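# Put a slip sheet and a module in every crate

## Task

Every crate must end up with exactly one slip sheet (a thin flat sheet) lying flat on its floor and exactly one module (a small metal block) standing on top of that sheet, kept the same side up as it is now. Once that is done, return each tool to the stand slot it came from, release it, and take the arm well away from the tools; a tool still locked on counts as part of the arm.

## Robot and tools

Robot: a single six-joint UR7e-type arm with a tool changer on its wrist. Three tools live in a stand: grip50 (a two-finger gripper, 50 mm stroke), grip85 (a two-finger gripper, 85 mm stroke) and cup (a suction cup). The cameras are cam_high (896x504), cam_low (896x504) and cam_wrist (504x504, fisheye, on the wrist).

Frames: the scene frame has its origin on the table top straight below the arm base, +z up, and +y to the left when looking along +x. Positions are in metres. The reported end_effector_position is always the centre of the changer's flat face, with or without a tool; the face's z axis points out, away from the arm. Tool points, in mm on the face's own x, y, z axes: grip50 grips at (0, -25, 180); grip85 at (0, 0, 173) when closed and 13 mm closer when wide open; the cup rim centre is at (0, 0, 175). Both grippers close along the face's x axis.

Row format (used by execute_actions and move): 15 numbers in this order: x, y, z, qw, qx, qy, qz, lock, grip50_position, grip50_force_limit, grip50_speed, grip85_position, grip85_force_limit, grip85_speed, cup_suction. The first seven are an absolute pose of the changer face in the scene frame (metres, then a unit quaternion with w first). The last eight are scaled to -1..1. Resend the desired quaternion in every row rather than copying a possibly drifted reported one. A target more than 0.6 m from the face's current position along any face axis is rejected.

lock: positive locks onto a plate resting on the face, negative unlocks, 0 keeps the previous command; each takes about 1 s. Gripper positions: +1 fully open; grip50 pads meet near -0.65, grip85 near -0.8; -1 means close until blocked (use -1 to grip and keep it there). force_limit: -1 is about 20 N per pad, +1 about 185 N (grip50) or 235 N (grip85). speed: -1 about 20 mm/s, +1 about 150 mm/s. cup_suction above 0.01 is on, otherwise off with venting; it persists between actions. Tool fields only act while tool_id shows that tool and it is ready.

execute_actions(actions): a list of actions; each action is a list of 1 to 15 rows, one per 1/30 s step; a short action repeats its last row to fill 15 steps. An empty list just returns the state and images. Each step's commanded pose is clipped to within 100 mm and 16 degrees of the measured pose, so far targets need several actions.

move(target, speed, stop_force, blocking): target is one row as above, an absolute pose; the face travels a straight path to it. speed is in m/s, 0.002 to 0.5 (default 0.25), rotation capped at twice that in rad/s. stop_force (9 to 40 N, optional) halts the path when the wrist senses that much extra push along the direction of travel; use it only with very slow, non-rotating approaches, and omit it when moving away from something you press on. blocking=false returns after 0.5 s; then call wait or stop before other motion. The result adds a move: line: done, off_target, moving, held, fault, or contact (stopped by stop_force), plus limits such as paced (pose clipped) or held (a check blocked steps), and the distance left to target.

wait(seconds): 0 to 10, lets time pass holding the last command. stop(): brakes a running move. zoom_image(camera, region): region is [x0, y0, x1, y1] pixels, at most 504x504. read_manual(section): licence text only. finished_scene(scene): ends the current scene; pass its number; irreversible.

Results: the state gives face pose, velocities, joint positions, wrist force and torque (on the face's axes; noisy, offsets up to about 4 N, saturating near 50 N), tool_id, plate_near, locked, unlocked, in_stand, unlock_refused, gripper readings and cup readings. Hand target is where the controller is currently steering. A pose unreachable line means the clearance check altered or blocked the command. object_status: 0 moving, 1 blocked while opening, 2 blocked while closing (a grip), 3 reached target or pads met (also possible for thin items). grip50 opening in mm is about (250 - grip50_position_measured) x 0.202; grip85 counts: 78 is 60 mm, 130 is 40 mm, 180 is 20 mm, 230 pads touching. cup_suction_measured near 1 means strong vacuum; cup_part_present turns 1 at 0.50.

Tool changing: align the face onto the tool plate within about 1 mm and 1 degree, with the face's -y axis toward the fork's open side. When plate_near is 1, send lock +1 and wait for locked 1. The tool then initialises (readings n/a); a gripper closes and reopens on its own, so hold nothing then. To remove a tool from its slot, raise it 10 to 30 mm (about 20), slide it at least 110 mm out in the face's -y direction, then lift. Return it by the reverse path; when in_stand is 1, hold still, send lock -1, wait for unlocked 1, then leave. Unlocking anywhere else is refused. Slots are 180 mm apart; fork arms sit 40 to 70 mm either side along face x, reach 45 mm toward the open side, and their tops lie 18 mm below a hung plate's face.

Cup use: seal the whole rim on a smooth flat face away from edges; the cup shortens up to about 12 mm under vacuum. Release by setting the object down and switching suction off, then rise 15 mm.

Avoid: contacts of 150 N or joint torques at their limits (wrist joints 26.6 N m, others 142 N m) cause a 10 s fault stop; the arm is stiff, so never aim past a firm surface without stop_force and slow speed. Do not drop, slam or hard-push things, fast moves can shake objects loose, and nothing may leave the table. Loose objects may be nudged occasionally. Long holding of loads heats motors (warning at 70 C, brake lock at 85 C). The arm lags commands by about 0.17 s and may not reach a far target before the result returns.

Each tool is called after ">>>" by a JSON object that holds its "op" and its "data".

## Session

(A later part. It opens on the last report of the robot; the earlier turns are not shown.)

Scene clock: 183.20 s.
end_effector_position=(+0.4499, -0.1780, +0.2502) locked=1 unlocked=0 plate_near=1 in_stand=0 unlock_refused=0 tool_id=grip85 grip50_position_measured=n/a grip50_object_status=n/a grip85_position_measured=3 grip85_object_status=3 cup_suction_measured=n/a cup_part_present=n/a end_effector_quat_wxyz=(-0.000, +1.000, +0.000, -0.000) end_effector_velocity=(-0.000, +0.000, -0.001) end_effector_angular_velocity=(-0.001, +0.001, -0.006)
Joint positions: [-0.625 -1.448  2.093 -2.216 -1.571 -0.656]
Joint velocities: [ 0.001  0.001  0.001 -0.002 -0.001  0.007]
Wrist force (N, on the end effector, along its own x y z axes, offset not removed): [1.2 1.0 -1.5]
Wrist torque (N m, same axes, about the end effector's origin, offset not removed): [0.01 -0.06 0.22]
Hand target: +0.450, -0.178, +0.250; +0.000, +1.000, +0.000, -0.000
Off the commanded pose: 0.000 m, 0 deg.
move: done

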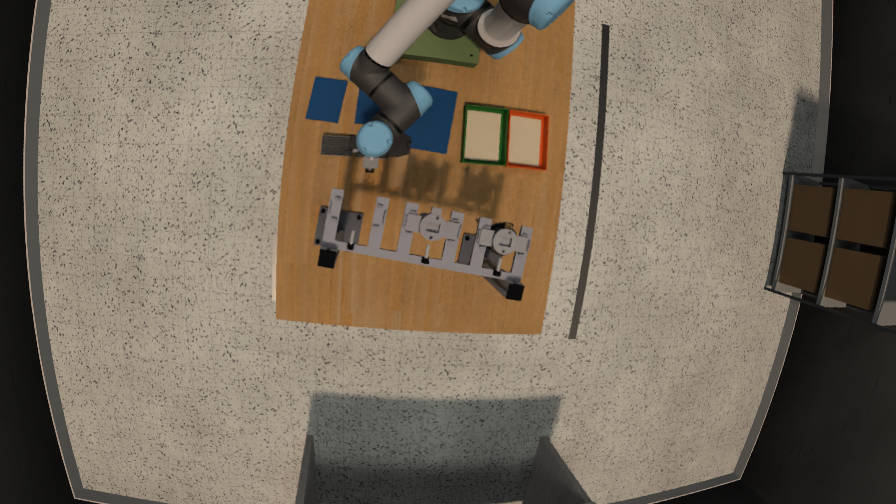

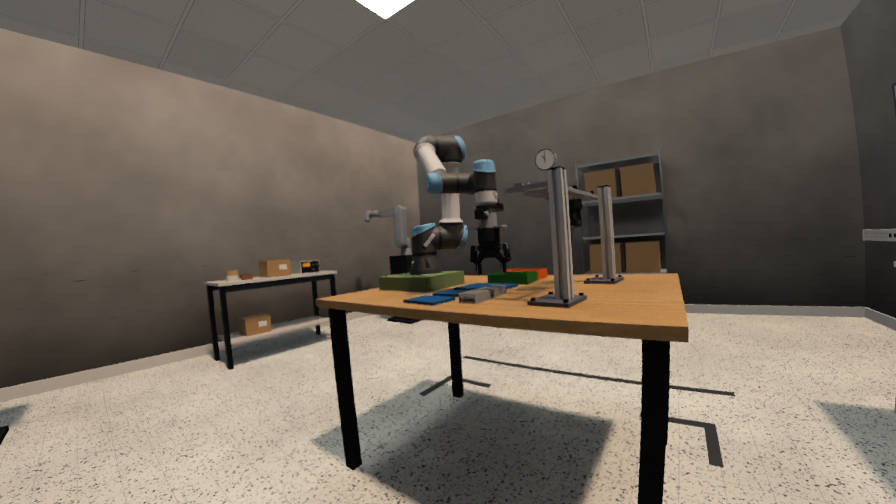

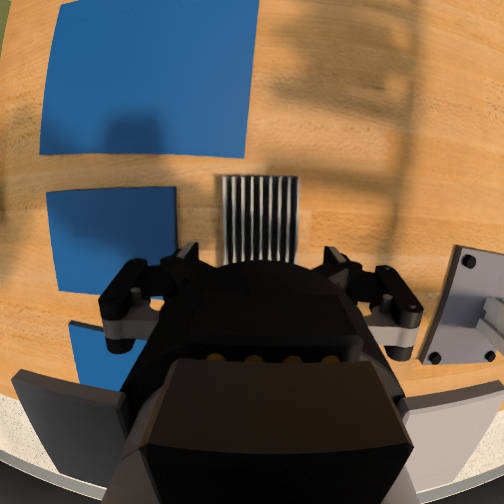

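>>> {"op": "move", "data": {"target": [0.45,-0.178,0.191,0,1,0,0,0,1,0,0,1,-0.6,0,0], "speed": 0.05}}

>>> {"op": "move", "data": {"target": [0.45,-0.178,0.191,0,1,0,0,0,1,0,0,-1,-0.6,-0.5,0]}}

>>> {"op": "move", "data": {"target": [0.45,-0.178,0.25,0,1,0,0,0,1,0,0,-1,-0.6,-0.5,0], "speed": 0.07}}

>>> {"op": "move", "data": {"target": [0.371,0.306,0.25,0,1,0.012,0,0,1,0,0,-1,-0.6,-0.5,0], "speed": 0.2}}

>>> {"op": "move", "data": {"target": [0.371,0.306,0.197,0,1,0.012,0,0,1,0,0,-1,-0.6,-0.5,0], "speed": 0.025}}

>>> {"op": "move", "data": {"target": [0.371,0.306,0.197,0,1,0.012,0,0,1,0,0,1,-0.6,0,0]}}

>>> {"op": "move", "data": {"target": [0.371,0.304,0.25,0,1,0,0,0,1,0,0,1,-0.6,0,0], "speed": 0.08}}

>>> {"op": "move", "data": {"target": [0.45,-0.29,0.25,0,1,0,0,0,1,0,0,1,-0.6,0,0]}}

Scene clock: 189.70 s.
end_effector_position=(+0.4500, -0.1780, +0.1912) locked=1 unlocked=0 plate_near=1 in_stand=0 unlock_refused=0 tool_id=grip85 grip50_position_measured=n/a grip50_object_status=n/a grip85_position_measured=3 grip85_object_status=3 cup_suction_measured=n/a cup_part_present=n/a end_effector_quat_wxyz=(-0.000, +1.000, +0.000, -0.000) end_effector_velocity=(-0.000, -0.001, -0.002) end_effector_angular_velocity=(-0.000, +0.000, -0.002)
Joint positions: [-0.625 -1.338  2.158 -2.39  -1.571 -0.655]
Joint velocities: [-0.001  0.003  0.001 -0.004 -0.     0.001]
Wrist force (N, on the end effector, along its own x y z axes, offset not removed): [0.0 -0.7 0.1]
Wrist torque (N m, same axes, about the end effector's origin, offset not removed): [-0.13 0.03 0.07]
Hand target: +0.450, -0.178, +0.191; -0.000, +1.000, +0.000, -0.000
Off the commanded pose: 0.000 m, 0 deg.
move: done

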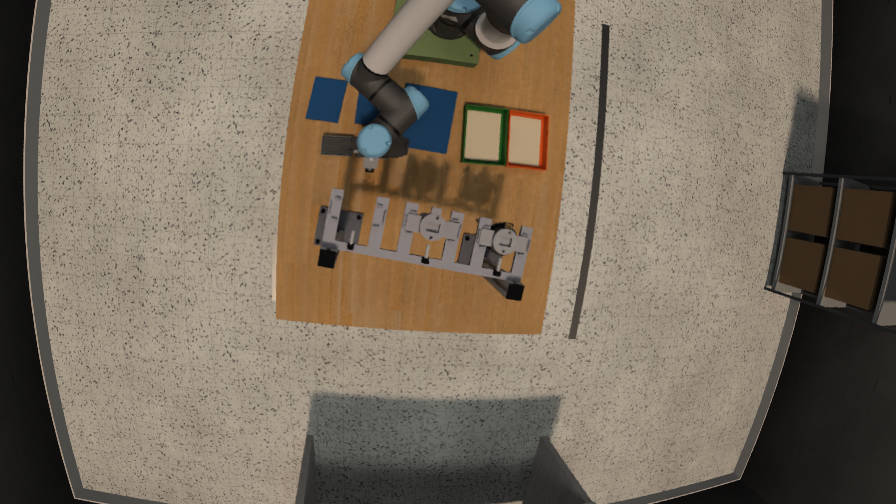

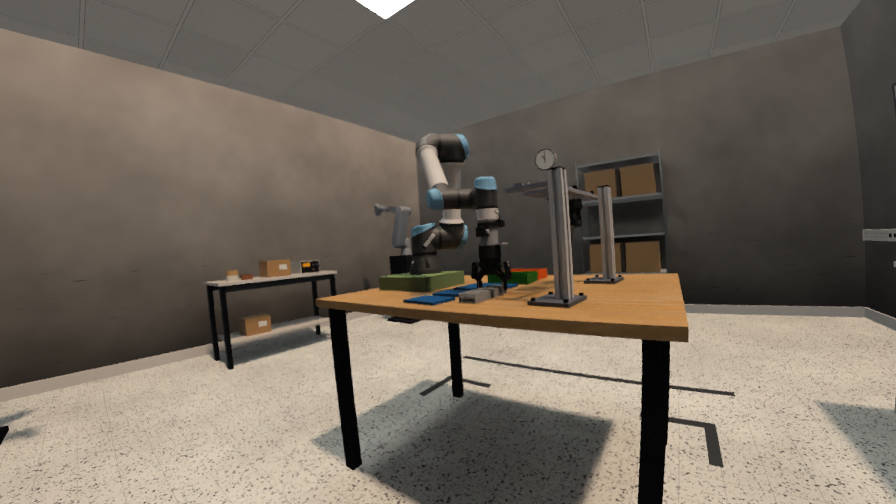

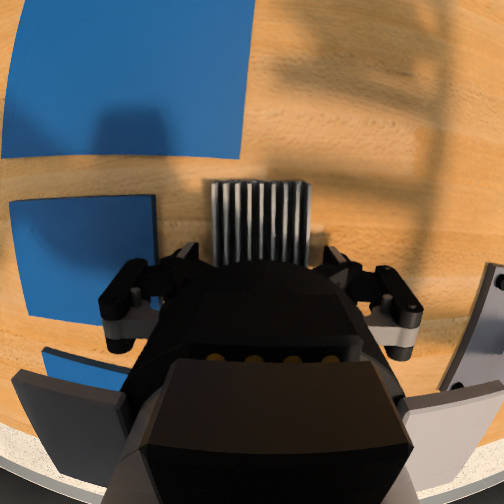

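Scene clock: 190.53 s.
end_effector_position=(+0.4500, -0.1780, +0.1910) locked=1 unlocked=0 plate_near=1 in_stand=0 unlock_refused=0 tool_id=grip85 grip50_position_measured=n/a grip50_object_status=n/a grip85_position_measured=79 grip85_object_status=2 cup_suction_measured=n/a cup_part_present=n/a end_effector_quat_wxyz=(+0.000, +1.000, +0.000, +0.000) end_effector_velocity=(-0.000, +0.000, +0.000) end_effector_angular_velocity=(+0.000, +0.000, +0.001)
Joint positions: [-0.625 -1.338  2.158 -2.391 -1.571 -0.655]
Joint velocities: [-0.    -0.    -0.     0.001 -0.    -0.001]
Wrist force (N, on the end effector, along its own x y z axes, offset not removed): [-5.0 -2.2 -32.5]
Wrist torque (N m, same axes, about the end effector's origin, offset not removed): [0.93 -1.53 0.10]
Hand target: +0.450, -0.178, +0.191; +0.000, +1.000, +0.000, +0.000
Off the commanded pose: 0.000 m, 0 deg.
move: done

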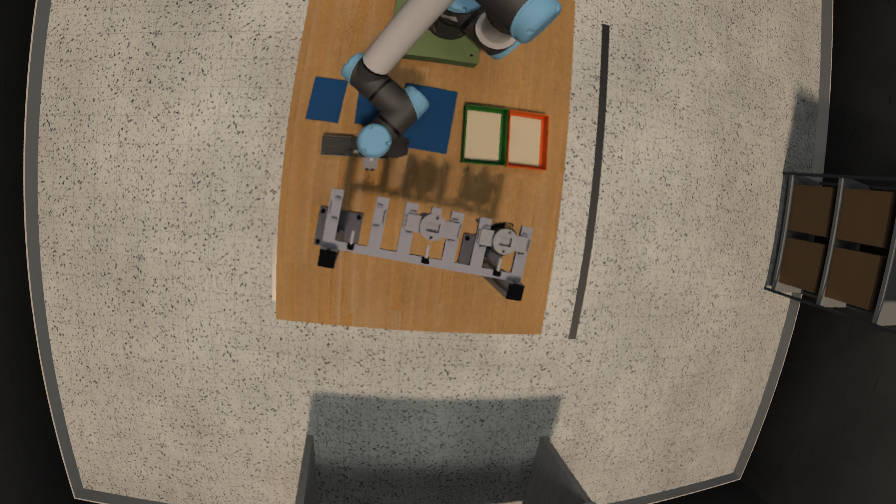

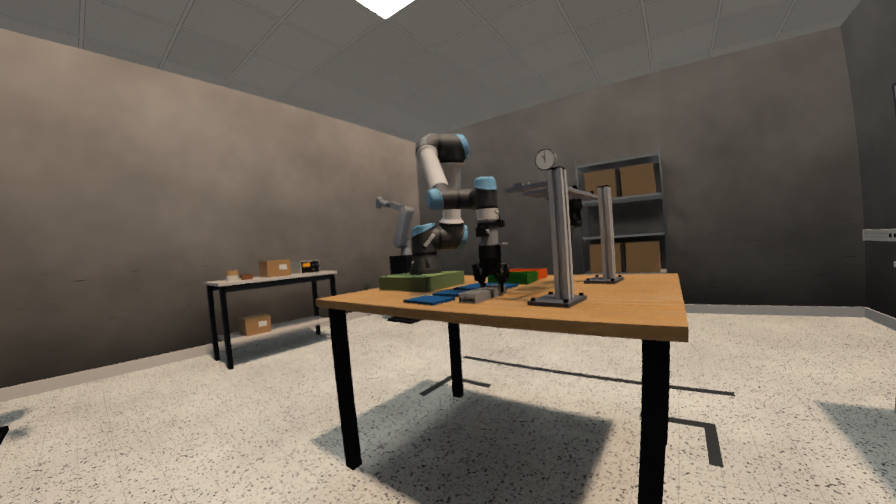

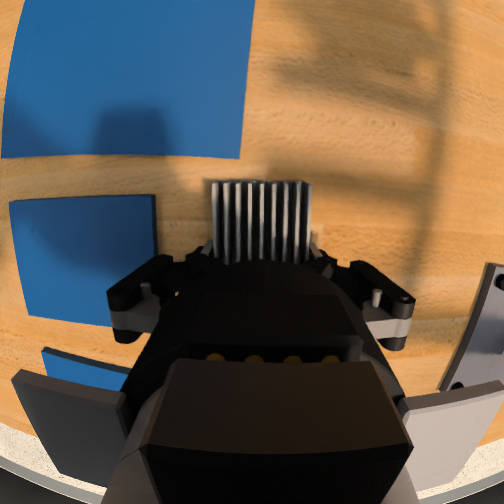

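Scene clock: 191.80 s.
end_effector_position=(+0.4500, -0.1780, +0.2498) locked=1 unlocked=0 plate_near=1 in_stand=0 unlock_refused=0 tool_id=grip85 grip50_position_measured=n/a grip50_object_status=n/a grip85_position_measured=79 grip85_object_status=2 cup_suction_measured=n/a cup_part_present=n/a end_effector_quat_wxyz=(+0.000, +1.000, -0.000, -0.000) end_effector_velocity=(-0.000, -0.000, +0.002) end_effector_angular_velocity=(+0.000, -0.000, -0.000)
Joint positions: [-0.625 -1.447  2.093 -2.217 -1.571 -0.655]
Joint velocities: [-0.001 -0.003 -0.002  0.005  0.    -0.   ]
Wrist force (N, on the end effector, along its own x y z axes, offset not removed): [-2.5 1.1 0.5]
Wrist torque (N m, same axes, about the end effector's origin, offset not removed): [0.25 -0.02 0.01]
Hand target: +0.450, -0.178, +0.250; +0.000, +1.000, -0.000, +0.000
Off the commanded pose: 0.000 m, 0 deg.
move: done

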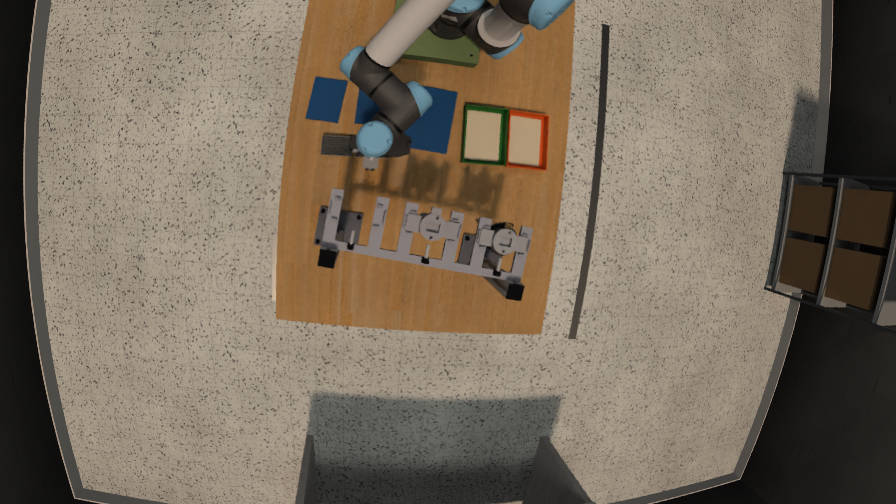

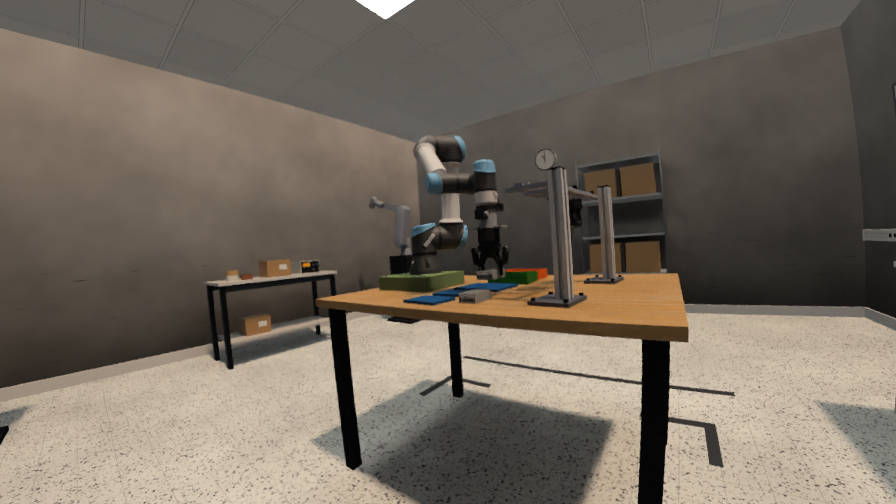

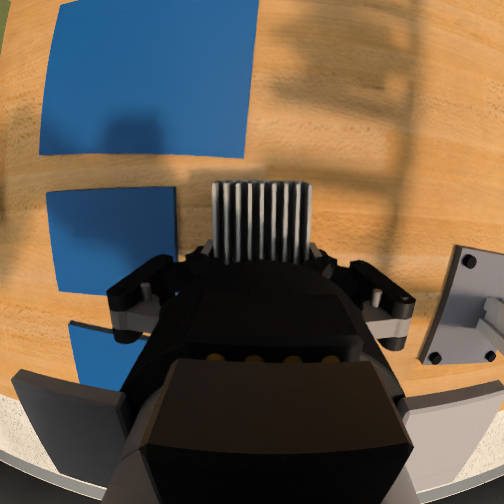

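Scene clock: 194.77 s.
end_effector_position=(+0.3699, +0.3049, +0.2500) locked=1 unlocked=0 plate_near=1 in_stand=0 unlock_refused=0 tool_id=grip85 grip50_position_measured=n/a grip50_object_status=n/a grip85_position_measured=79 grip85_object_status=2 cup_suction_measured=n/a cup_part_present=n/a end_effector_quat_wxyz=(+0.001, +1.000, +0.012, -0.001) end_effector_velocity=(-0.000, +0.002, -0.000) end_effector_angular_velocity=(-0.000, -0.000, +0.000)
Joint positions: [ 0.438 -1.457  2.103 -2.214 -1.572  0.384]
Joint velocities: [ 0.005  0.003 -0.003  0.    -0.     0.004]
Wrist force (N, on the end effector, along its own x y z axes, offset not removed): [-3.1 0.8 1.3]
Wrist torque (N m, same axes, about the end effector's origin, offset not removed): [0.03 0.34 0.18]
Hand target: +0.370, +0.305, +0.250; +0.001, +1.000, +0.012, -0.001
Off the commanded pose: 0.002 m, 0 deg.
move: done

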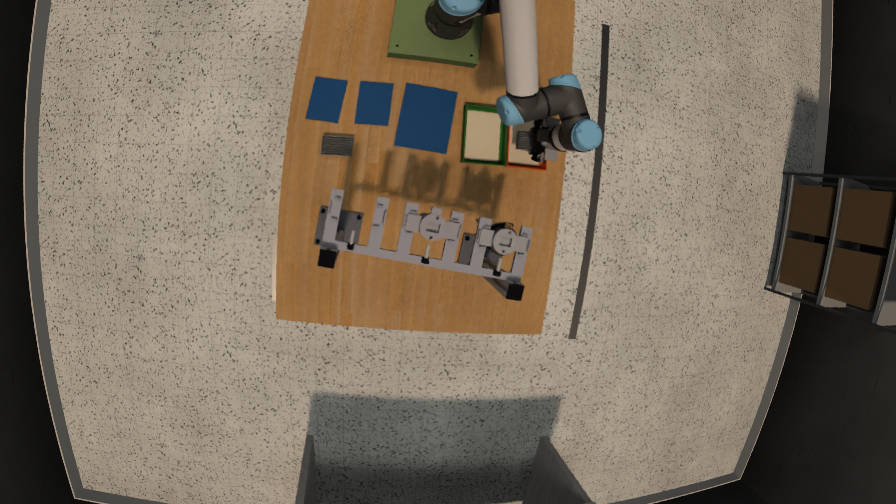

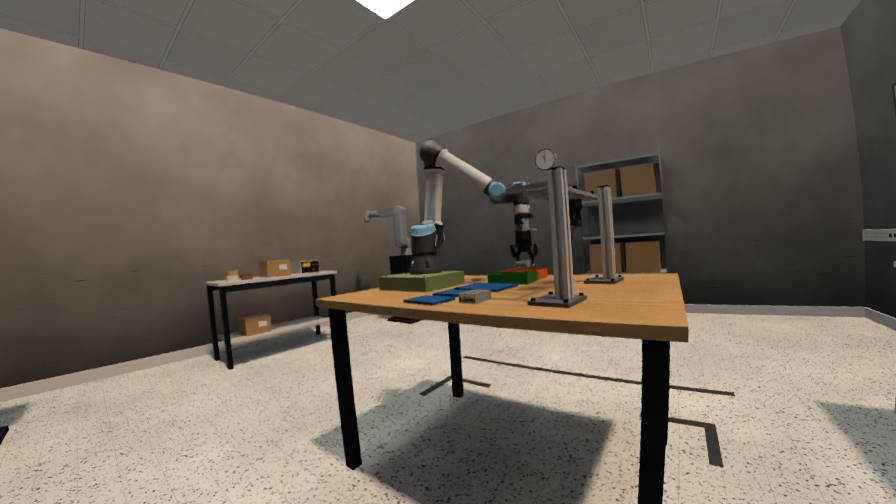

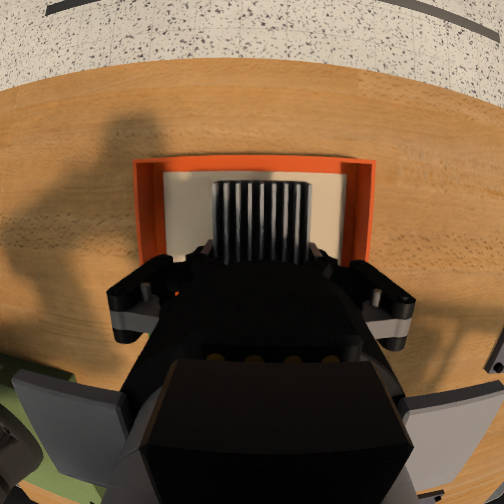

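Scene clock: 197.17 s.
end_effector_position=(+0.3710, +0.3060, +0.1972) locked=1 unlocked=0 plate_near=1 in_stand=0 unlock_refused=0 tool_id=grip85 grip50_position_measured=n/a grip50_object_status=n/a grip85_position_measured=79 grip85_object_status=2 cup_suction_measured=n/a cup_part_present=n/a end_effector_quat_wxyz=(+0.000, +1.000, +0.012, -0.000) end_effector_velocity=(+0.000, -0.000, -0.002) end_effector_angular_velocity=(+0.000, -0.000, +0.000)
Joint positions: [ 0.439 -1.357  2.161 -2.374 -1.571  0.385]
Joint velocities: [-0.     0.004  0.002 -0.006 -0.    -0.001]
Wrist force (N, on the end effector, along its own x y z axes, offset not removed): [-0.8 5.2 0.0]
Wrist torque (N m, same axes, about the end effector's origin, offset not removed): [0.49 0.07 0.10]
Hand target: +0.371, +0.306, +0.197; +0.000, +1.000, +0.012, -0.000
Off the commanded pose: 0.000 m, 0 deg.
move: done

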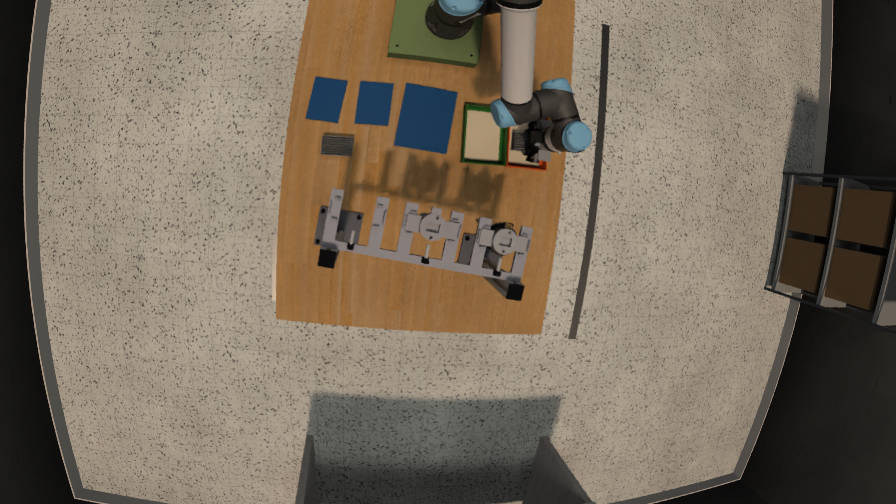

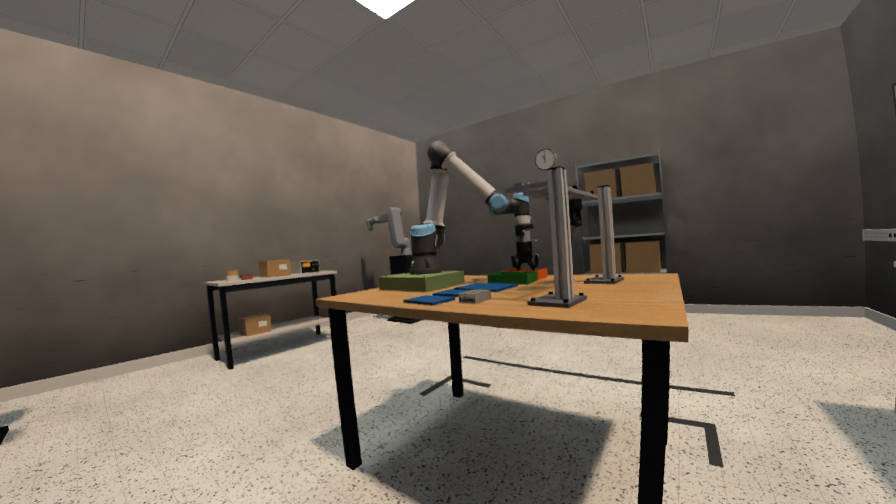

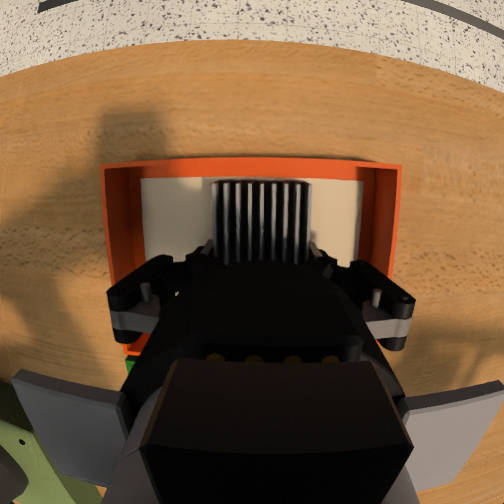

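Scene clock: 197.90 s.
end_effector_position=(+0.3710, +0.3060, +0.1970) locked=1 unlocked=0 plate_near=1 in_stand=0 unlock_refused=0 tool_id=grip85 grip50_position_measured=n/a grip50_object_status=n/a grip85_position_measured=3 grip85_object_status=0 cup_suction_measured=n/a cup_part_present=n/a end_effector_quat_wxyz=(+0.000, +1.000, +0.012, +0.000) end_effector_velocity=(-0.000, -0.000, -0.000) end_effector_angular_velocity=(+0.000, +0.001, +0.000)
Joint positions: [ 0.439 -1.356  2.161 -2.375 -1.571  0.385]
Joint velocities: [-0.  0.  0.  0.  0. -0.]
Wrist force (N, on the end effector, along its own x y z axes, offset not removed): [0.4 0.2 0.6]
Wrist torque (N m, same axes, about the end effector's origin, offset not removed): [0.09 -0.05 -0.08]
Hand target: +0.371, +0.306, +0.197; +0.000, +1.000, +0.012, -0.000
Off the commanded pose: 0.000 m, 0 deg.
move: done

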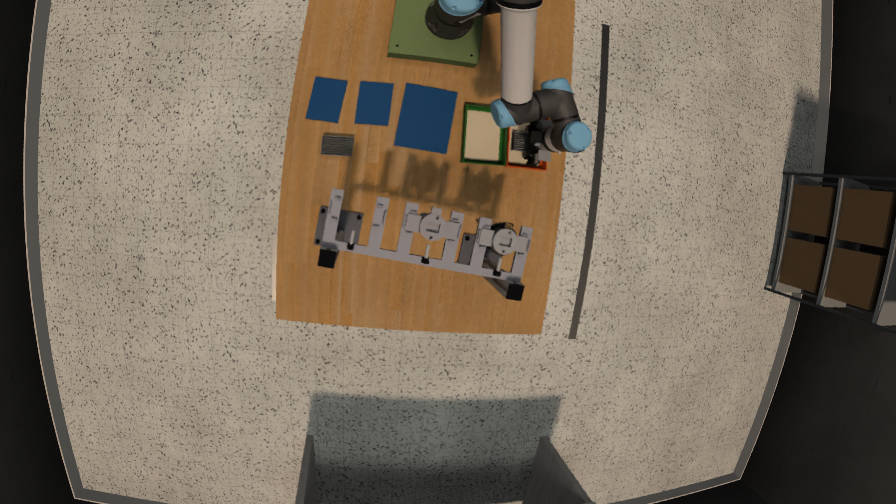

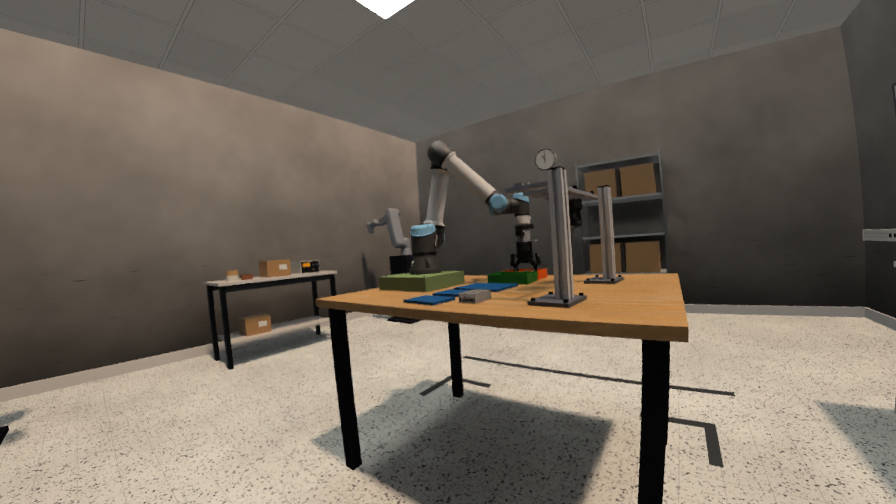

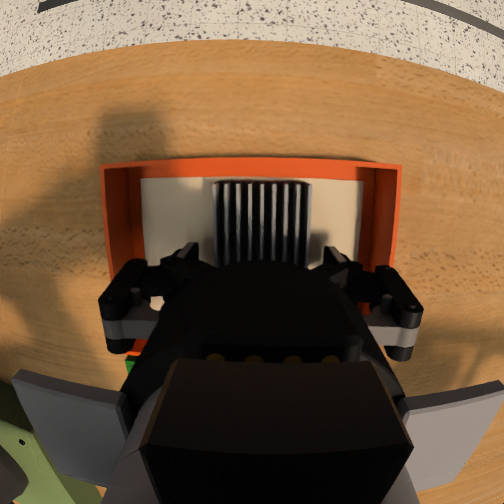

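Scene clock: 198.97 s.
end_effector_position=(+0.3710, +0.3040, +0.2498) locked=1 unlocked=0 plate_near=1 in_stand=0 unlock_refused=0 tool_id=grip85 grip50_position_measured=n/a grip50_object_status=n/a grip85_position_measured=3 grip85_object_status=3 cup_suction_measured=n/a cup_part_present=n/a end_effector_quat_wxyz=(-0.000, +1.000, +0.000, +0.000) end_effector_velocity=(-0.000, +0.000, +0.002) end_effector_angular_velocity=(-0.000, +0.000, +0.001)
Joint positions: [ 0.435 -1.456  2.104 -2.219 -1.571  0.405]
Joint velocities: [ 0.001 -0.002 -0.002  0.005 -0.     0.   ]
Wrist force (N, on the end effector, along its own x y z axes, offset not removed): [-0.1 -1.4 -0.9]
Wrist torque (N m, same axes, about the end effector's origin, offset not removed): [-0.02 0.05 0.02]
Hand target: +0.371, +0.304, +0.250; -0.000, +1.000, +0.000, +0.000
Off the commanded pose: 0.000 m, 0 deg.
move: done

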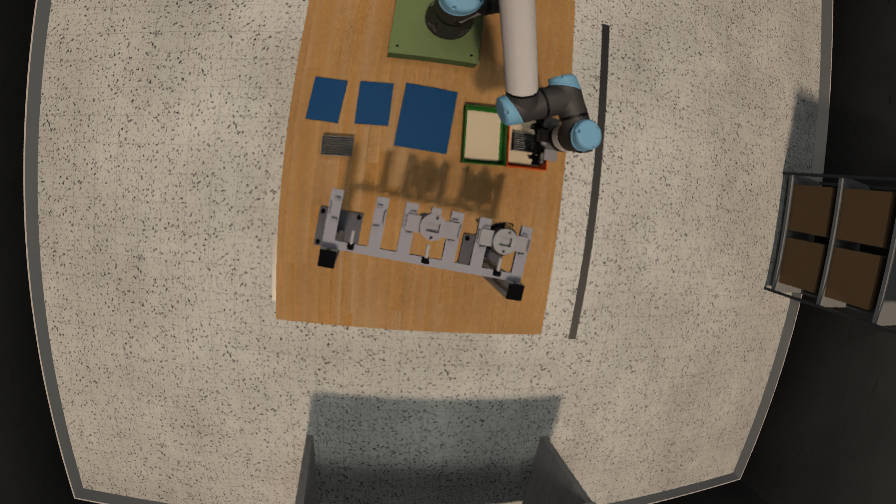

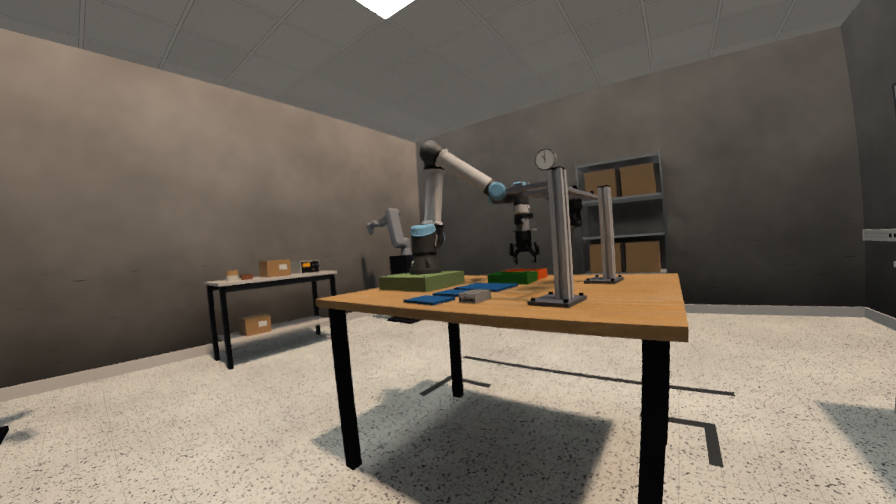

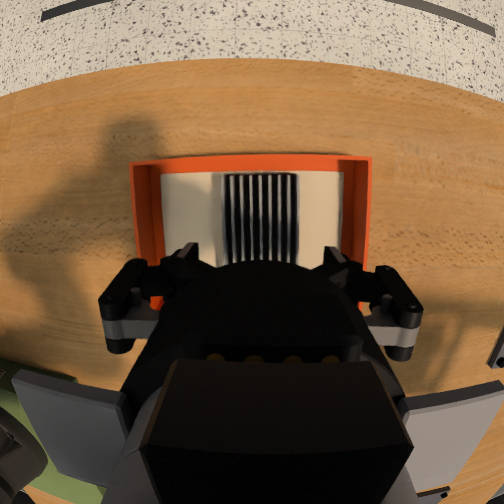

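Scene clock: 201.93 s.
end_effector_position=(+0.4514, -0.2889, +0.2500) locked=1 unlocked=0 plate_near=1 in_stand=0 unlock_refused=0 tool_id=grip85 grip50_position_measured=n/a grip50_object_status=n/a grip85_position_measured=3 grip85_object_status=3 cup_suction_measured=n/a cup_part_present=n/a end_effector_quat_wxyz=(-0.001, +1.000, +0.000, +0.001) end_effector_velocity=(+0.001, -0.002, +0.000) end_effector_angular_velocity=(+0.000, +0.000, +0.001)
Joint positions: [-0.791 -1.334  1.952 -2.189 -1.568 -0.821]
Joint velocities: [-0.001  0.003 -0.004  0.001 -0.    -0.002]
Wrist force (N, on the end effector, along its own x y z axes, offset not removed): [-3.7 -0.8 0.9]
Wrist torque (N m, same axes, about the end effector's origin, offset not removed): [-0.03 0.49 0.05]
Hand target: +0.451, -0.289, +0.250; -0.001, +1.000, -0.000, +0.001
Off the commanded pose: 0.002 m, 0 deg.
move: done

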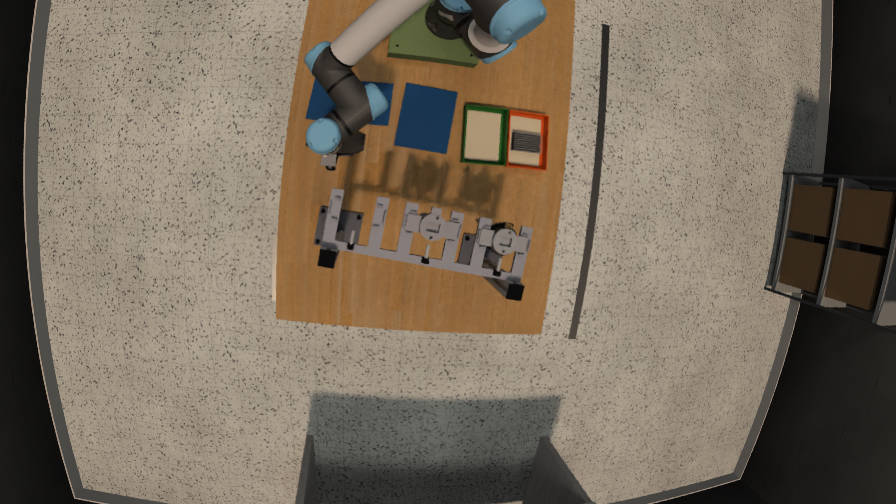

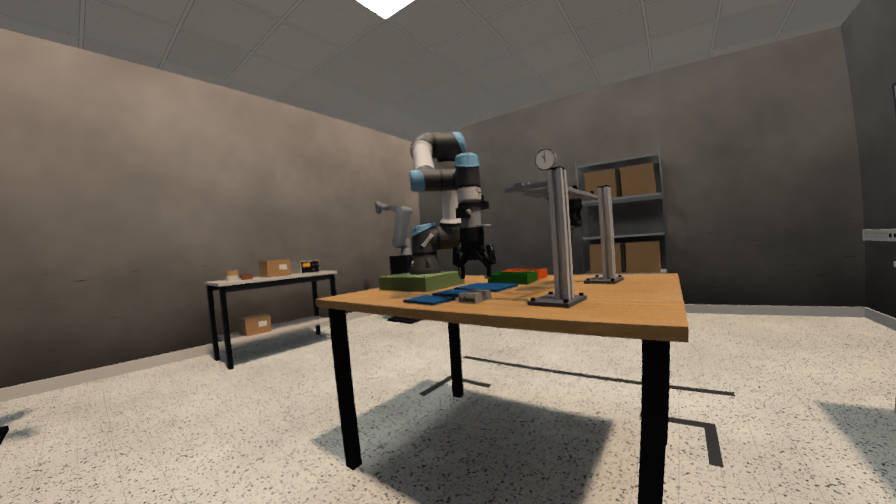

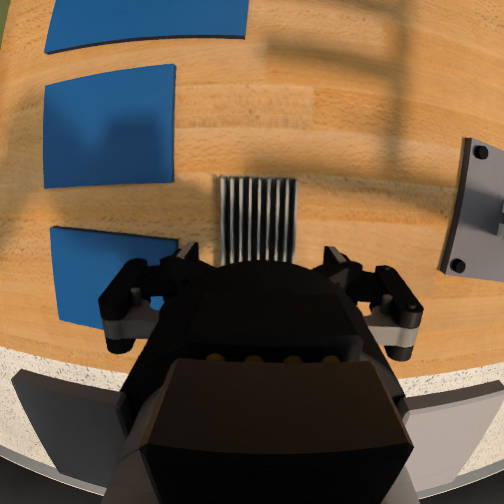

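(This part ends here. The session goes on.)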